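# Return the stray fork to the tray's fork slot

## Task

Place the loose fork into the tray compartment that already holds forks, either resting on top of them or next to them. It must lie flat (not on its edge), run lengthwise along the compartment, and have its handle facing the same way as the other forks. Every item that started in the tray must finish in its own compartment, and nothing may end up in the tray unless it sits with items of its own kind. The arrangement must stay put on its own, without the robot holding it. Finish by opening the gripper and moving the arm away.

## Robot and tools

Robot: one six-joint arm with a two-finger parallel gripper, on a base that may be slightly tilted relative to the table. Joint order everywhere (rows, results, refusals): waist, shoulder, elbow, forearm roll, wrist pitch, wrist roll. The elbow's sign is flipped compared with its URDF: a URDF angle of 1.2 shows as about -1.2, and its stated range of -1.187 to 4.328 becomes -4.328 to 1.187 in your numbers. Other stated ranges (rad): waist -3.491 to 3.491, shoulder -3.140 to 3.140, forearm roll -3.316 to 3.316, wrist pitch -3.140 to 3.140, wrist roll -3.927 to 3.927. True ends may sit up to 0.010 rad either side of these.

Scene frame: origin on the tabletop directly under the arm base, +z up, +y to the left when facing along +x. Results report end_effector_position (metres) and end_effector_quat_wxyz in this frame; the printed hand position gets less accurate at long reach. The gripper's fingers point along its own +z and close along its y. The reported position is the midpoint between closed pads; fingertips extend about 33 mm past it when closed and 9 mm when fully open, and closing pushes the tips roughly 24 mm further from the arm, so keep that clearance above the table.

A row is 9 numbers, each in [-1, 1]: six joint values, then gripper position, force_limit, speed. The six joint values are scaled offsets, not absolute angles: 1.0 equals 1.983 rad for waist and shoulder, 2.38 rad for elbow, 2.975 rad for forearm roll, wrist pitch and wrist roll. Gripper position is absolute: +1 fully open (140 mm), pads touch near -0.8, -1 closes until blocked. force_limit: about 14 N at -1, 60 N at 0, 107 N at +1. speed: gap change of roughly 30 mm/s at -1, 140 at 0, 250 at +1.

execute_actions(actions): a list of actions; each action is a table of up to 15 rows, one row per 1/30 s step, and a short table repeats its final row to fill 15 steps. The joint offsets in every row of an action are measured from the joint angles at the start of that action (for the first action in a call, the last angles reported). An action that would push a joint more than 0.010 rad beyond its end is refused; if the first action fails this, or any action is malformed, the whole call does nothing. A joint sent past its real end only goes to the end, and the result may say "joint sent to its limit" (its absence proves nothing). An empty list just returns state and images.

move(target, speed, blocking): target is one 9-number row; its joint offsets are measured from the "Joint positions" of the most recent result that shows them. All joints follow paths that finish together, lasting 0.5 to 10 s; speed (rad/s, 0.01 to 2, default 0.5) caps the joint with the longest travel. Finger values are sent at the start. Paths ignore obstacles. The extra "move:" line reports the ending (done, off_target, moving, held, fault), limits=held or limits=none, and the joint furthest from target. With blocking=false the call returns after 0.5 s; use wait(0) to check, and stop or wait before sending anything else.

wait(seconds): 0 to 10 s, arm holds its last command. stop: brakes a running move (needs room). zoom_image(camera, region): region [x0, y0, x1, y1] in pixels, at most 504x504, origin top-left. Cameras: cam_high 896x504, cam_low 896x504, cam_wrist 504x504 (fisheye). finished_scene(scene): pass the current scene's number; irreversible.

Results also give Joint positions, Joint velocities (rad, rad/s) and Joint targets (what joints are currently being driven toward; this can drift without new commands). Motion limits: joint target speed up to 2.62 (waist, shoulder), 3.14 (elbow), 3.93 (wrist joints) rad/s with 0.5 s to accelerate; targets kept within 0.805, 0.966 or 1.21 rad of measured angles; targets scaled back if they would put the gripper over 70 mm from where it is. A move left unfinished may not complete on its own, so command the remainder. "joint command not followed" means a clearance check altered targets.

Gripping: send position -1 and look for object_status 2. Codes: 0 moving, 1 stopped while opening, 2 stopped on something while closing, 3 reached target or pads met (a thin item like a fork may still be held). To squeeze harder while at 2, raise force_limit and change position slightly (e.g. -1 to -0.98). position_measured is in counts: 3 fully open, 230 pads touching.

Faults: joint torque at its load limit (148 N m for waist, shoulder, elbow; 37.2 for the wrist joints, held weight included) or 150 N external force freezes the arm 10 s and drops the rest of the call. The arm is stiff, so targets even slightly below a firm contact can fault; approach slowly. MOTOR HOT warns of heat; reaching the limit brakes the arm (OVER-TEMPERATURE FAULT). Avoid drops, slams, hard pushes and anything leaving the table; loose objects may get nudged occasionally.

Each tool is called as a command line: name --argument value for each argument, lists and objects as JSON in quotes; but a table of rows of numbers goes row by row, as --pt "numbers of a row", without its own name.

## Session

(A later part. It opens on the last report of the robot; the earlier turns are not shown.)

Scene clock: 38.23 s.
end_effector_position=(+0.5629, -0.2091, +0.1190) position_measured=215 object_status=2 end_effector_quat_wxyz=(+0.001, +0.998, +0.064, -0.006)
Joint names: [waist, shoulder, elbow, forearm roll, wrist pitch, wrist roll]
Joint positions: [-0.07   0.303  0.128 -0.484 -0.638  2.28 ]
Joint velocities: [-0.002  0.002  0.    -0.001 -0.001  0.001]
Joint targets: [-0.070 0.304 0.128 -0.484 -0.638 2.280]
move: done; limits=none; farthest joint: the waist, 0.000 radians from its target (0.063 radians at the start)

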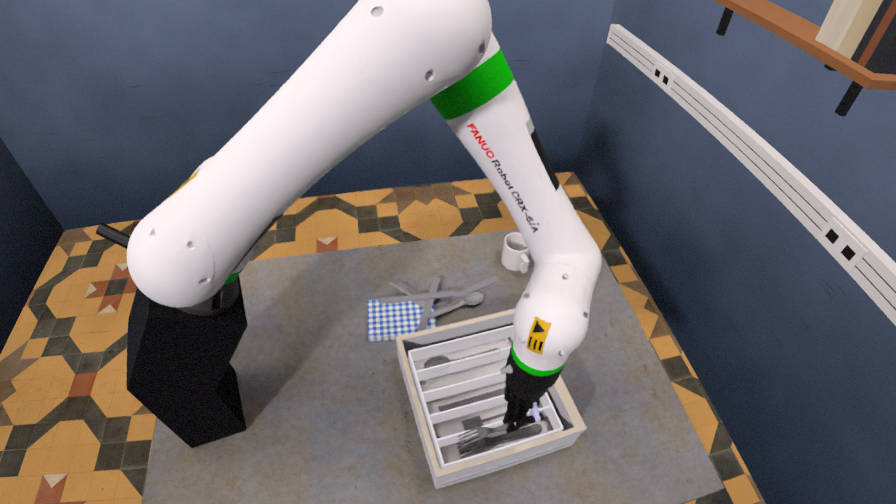

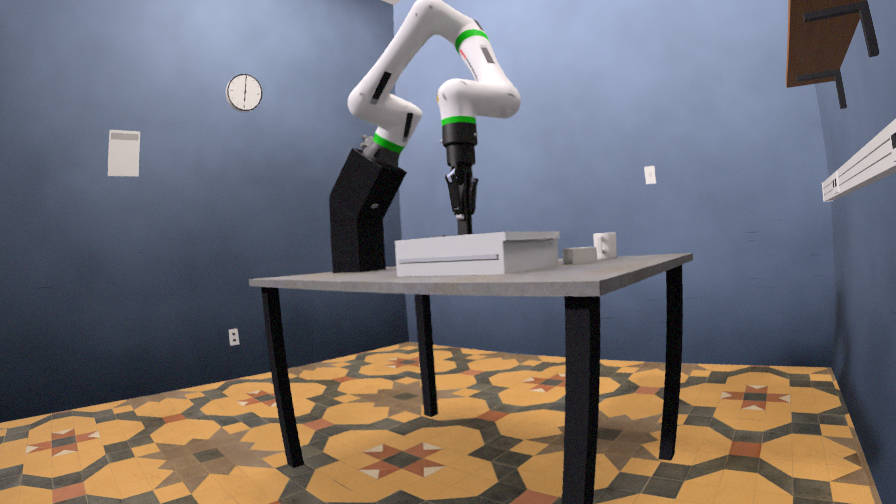

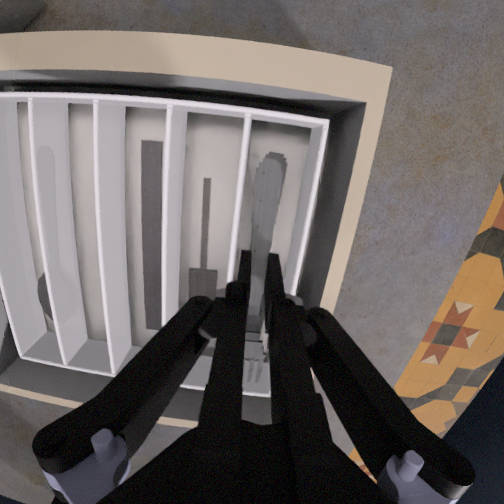

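move --target '[0.006,0.057,-0.0315,0,0,-0.023,-1,0,-0.5]' --speed 0.12

zoom_image --camera "cam_high" --region '[420,350,600,500]'

Scene clock: 41.73 s.
end_effector_position=(+0.5618, -0.2134, +0.0751) position_measured=215 object_status=2 end_effector_quat_wxyz=(-0.006, +0.999, +0.029, -0.024)
Joint names: [waist, shoulder, elbow, forearm roll, wrist pitch, wrist roll]
Joint positions: [-0.058  0.416  0.053 -0.484 -0.638  2.212]
Joint velocities: [-0.     0.003 -0.     0.001  0.    -0.001]
Joint targets: [-0.058 0.416 0.053 -0.484 -0.638 2.212]
move: done; limits=none; farthest joint: the waist, 0.000 radians from its target (0.012 radians at the start)

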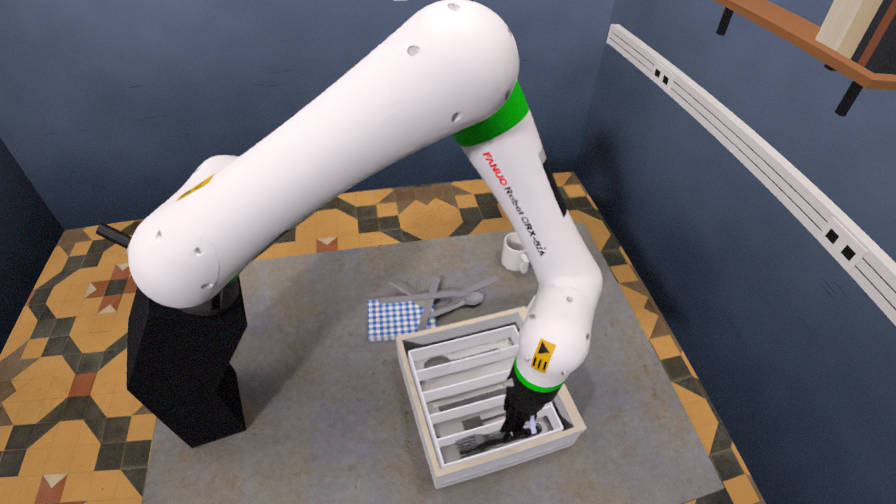

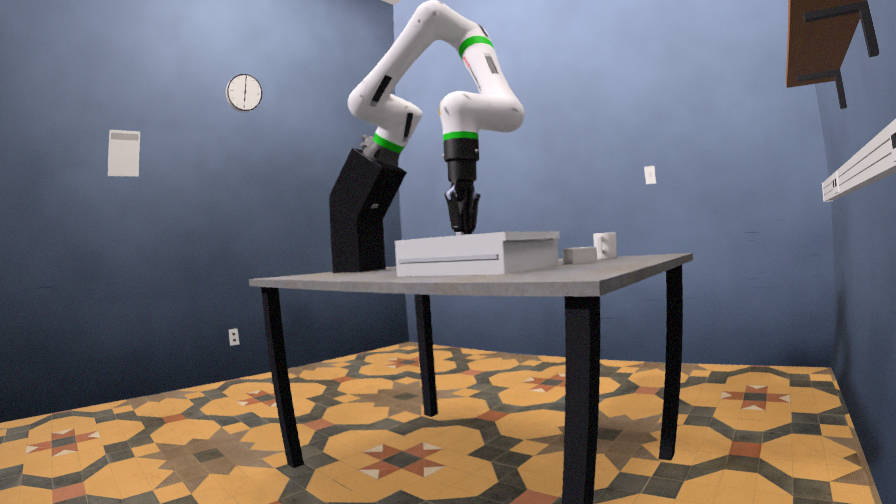

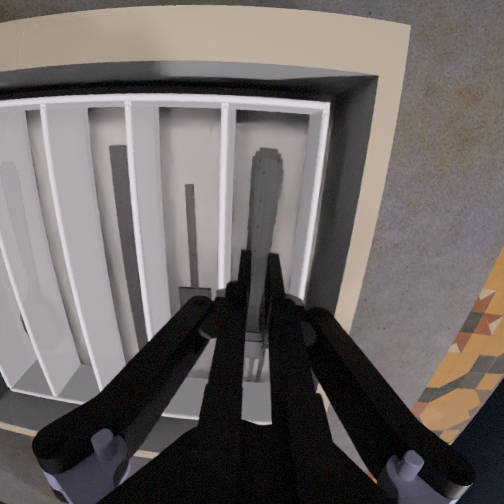

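Region (420, 350, 600, 500) of cam_high's 896x504 image, scaled by 2.800, with more detail than that image has.

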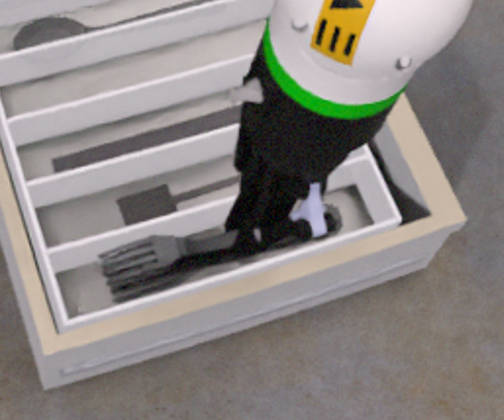

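move --target '[0.003,0.013,-0.0108,0,0,0.01,-1,0,-0.5]' --speed 0.05

move --target '[0,0,0,0,0,0,-0.58,0,-0.5]'

move --target '[-0.015,-0.17,0.095,0,0,0,-0.58,0,-0.5]'

Scene clock: 43.80 s.
end_effector_position=(+0.5676, -0.2128, +0.0654) position_measured=215 object_status=2 end_effector_quat_wxyz=(-0.008, +0.999, +0.046, -0.025)
Joint names: [waist, shoulder, elbow, forearm roll, wrist pitch, wrist roll]
Joint positions: [-0.052  0.442  0.028 -0.484 -0.638  2.241]
Joint velocities: [-0.001  0.003 -0.002 -0.    -0.     0.002]
Joint targets: [-0.052 0.442 0.028 -0.484 -0.638 2.242]
move: done; limits=none; farthest joint: the waist, 0.000 radians from its target (0.006 radians at the start)

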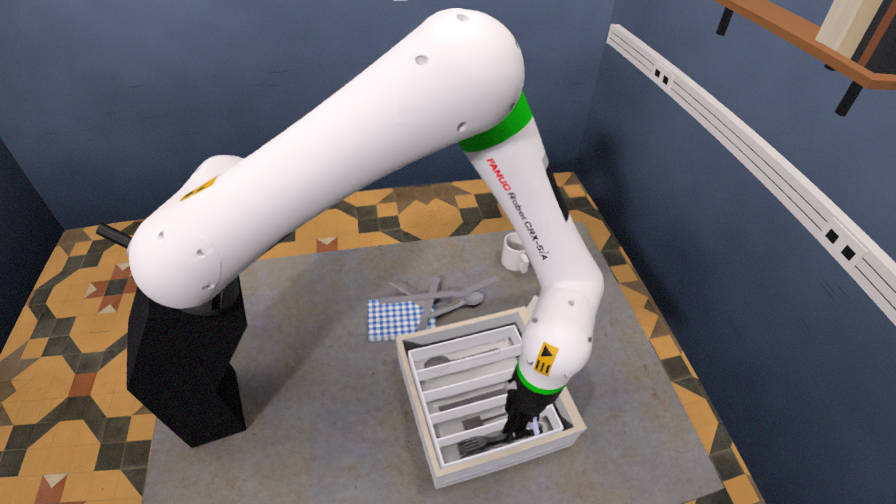

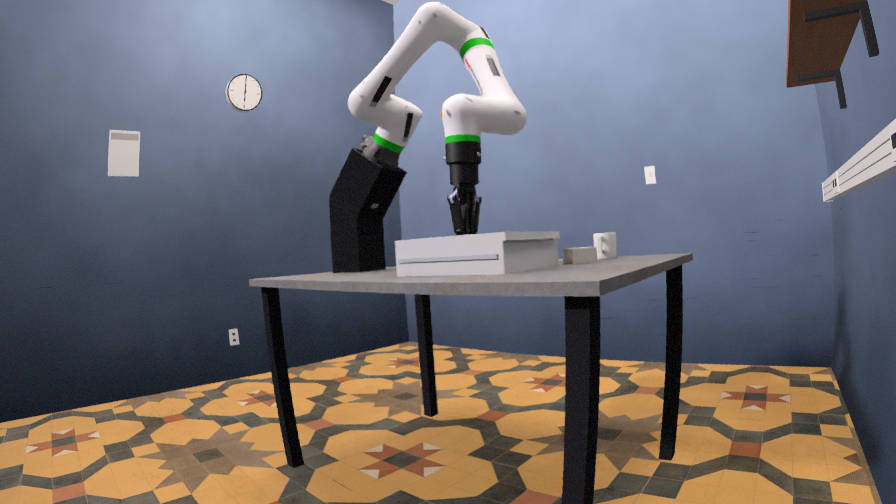

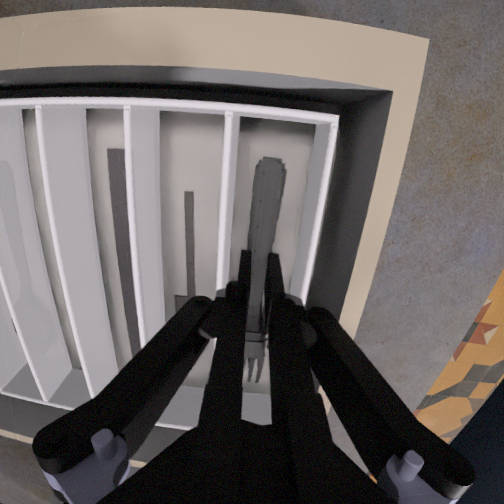

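Scene clock: 44.30 s.
end_effector_position=(+0.5676, -0.2128, +0.0653) position_measured=202 object_status=3 end_effector_quat_wxyz=(-0.008, +0.999, +0.047, -0.025)
Joint names: [waist, shoulder, elbow, forearm roll, wrist pitch, wrist roll]
Joint positions: [-0.052  0.442  0.028 -0.484 -0.638  2.242]
Joint velocities: [ 0.001 -0.    -0.    -0.001 -0.    -0.   ]
Joint targets: [-0.052 0.442 0.028 -0.484 -0.638 2.241]
move: done; limits=none; farthest joint: the wrist roll, 0.001 radians from its target (0.000 radians at the start)

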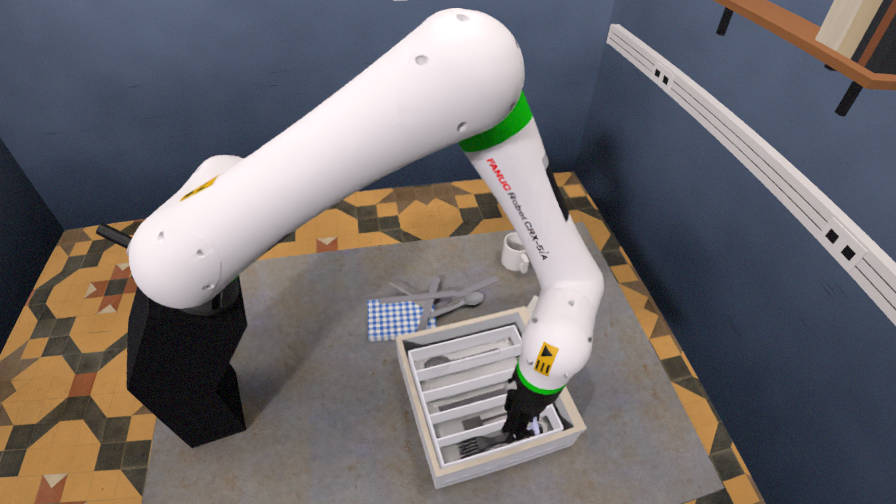

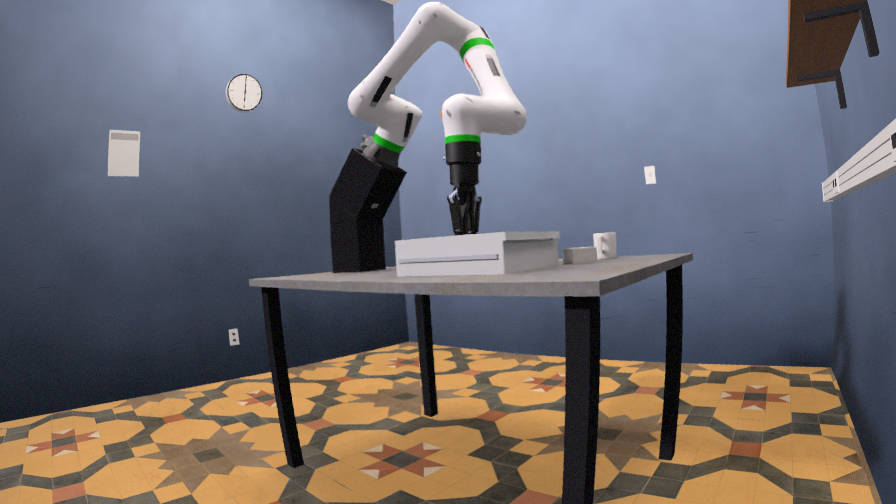

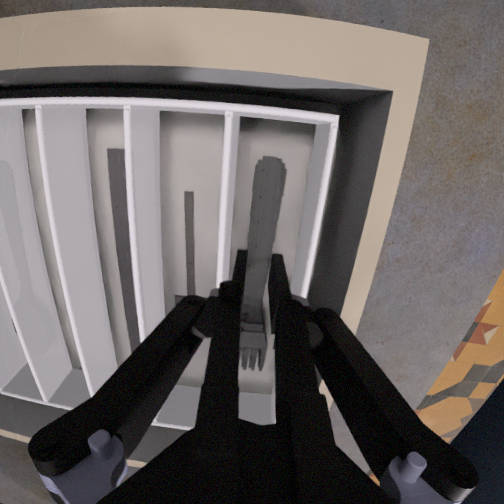

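Scene clock: 45.53 s.
end_effector_position=(+0.5602, -0.1954, +0.1899) position_measured=202 object_status=3 end_effector_quat_wxyz=(+0.013, +0.998, +0.050, +0.029)
Joint names: [waist, shoulder, elbow, forearm roll, wrist pitch, wrist roll]
Joint positions: [-0.082  0.105  0.254 -0.484 -0.638  2.242]
Joint velocities: [-0.002 -0.002  0.001 -0.    -0.     0.002]
Joint targets: [-0.082 0.105 0.254 -0.484 -0.638 2.242]
move: done; limits=none; farthest joint: the waist, 0.000 radians from its target (0.030 radians at the start)

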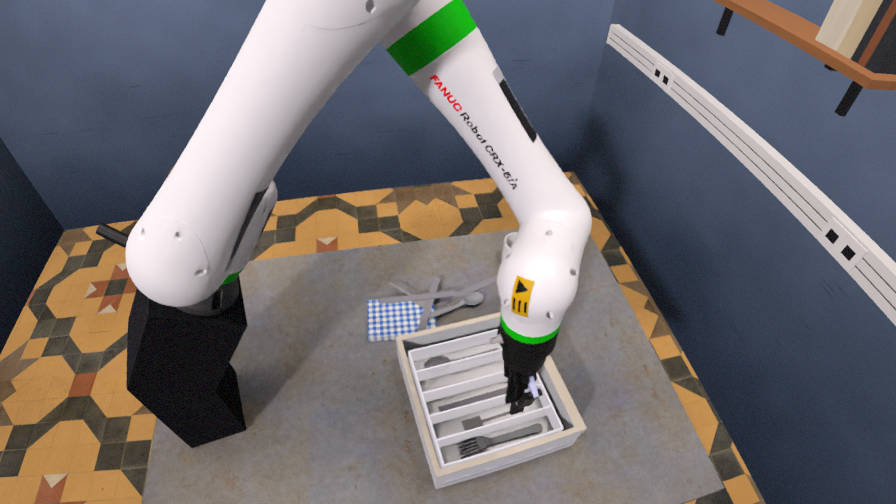

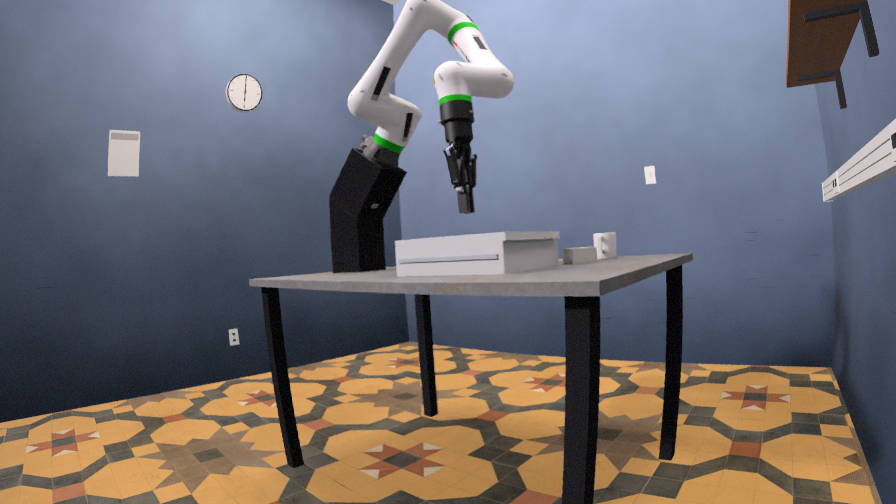

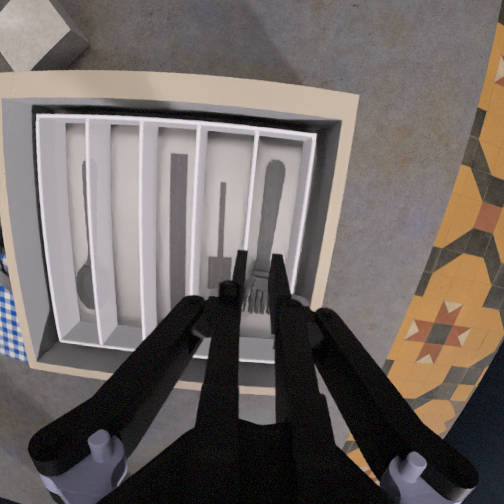

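finished_scene --scene 1

The scene is finished: the task was done.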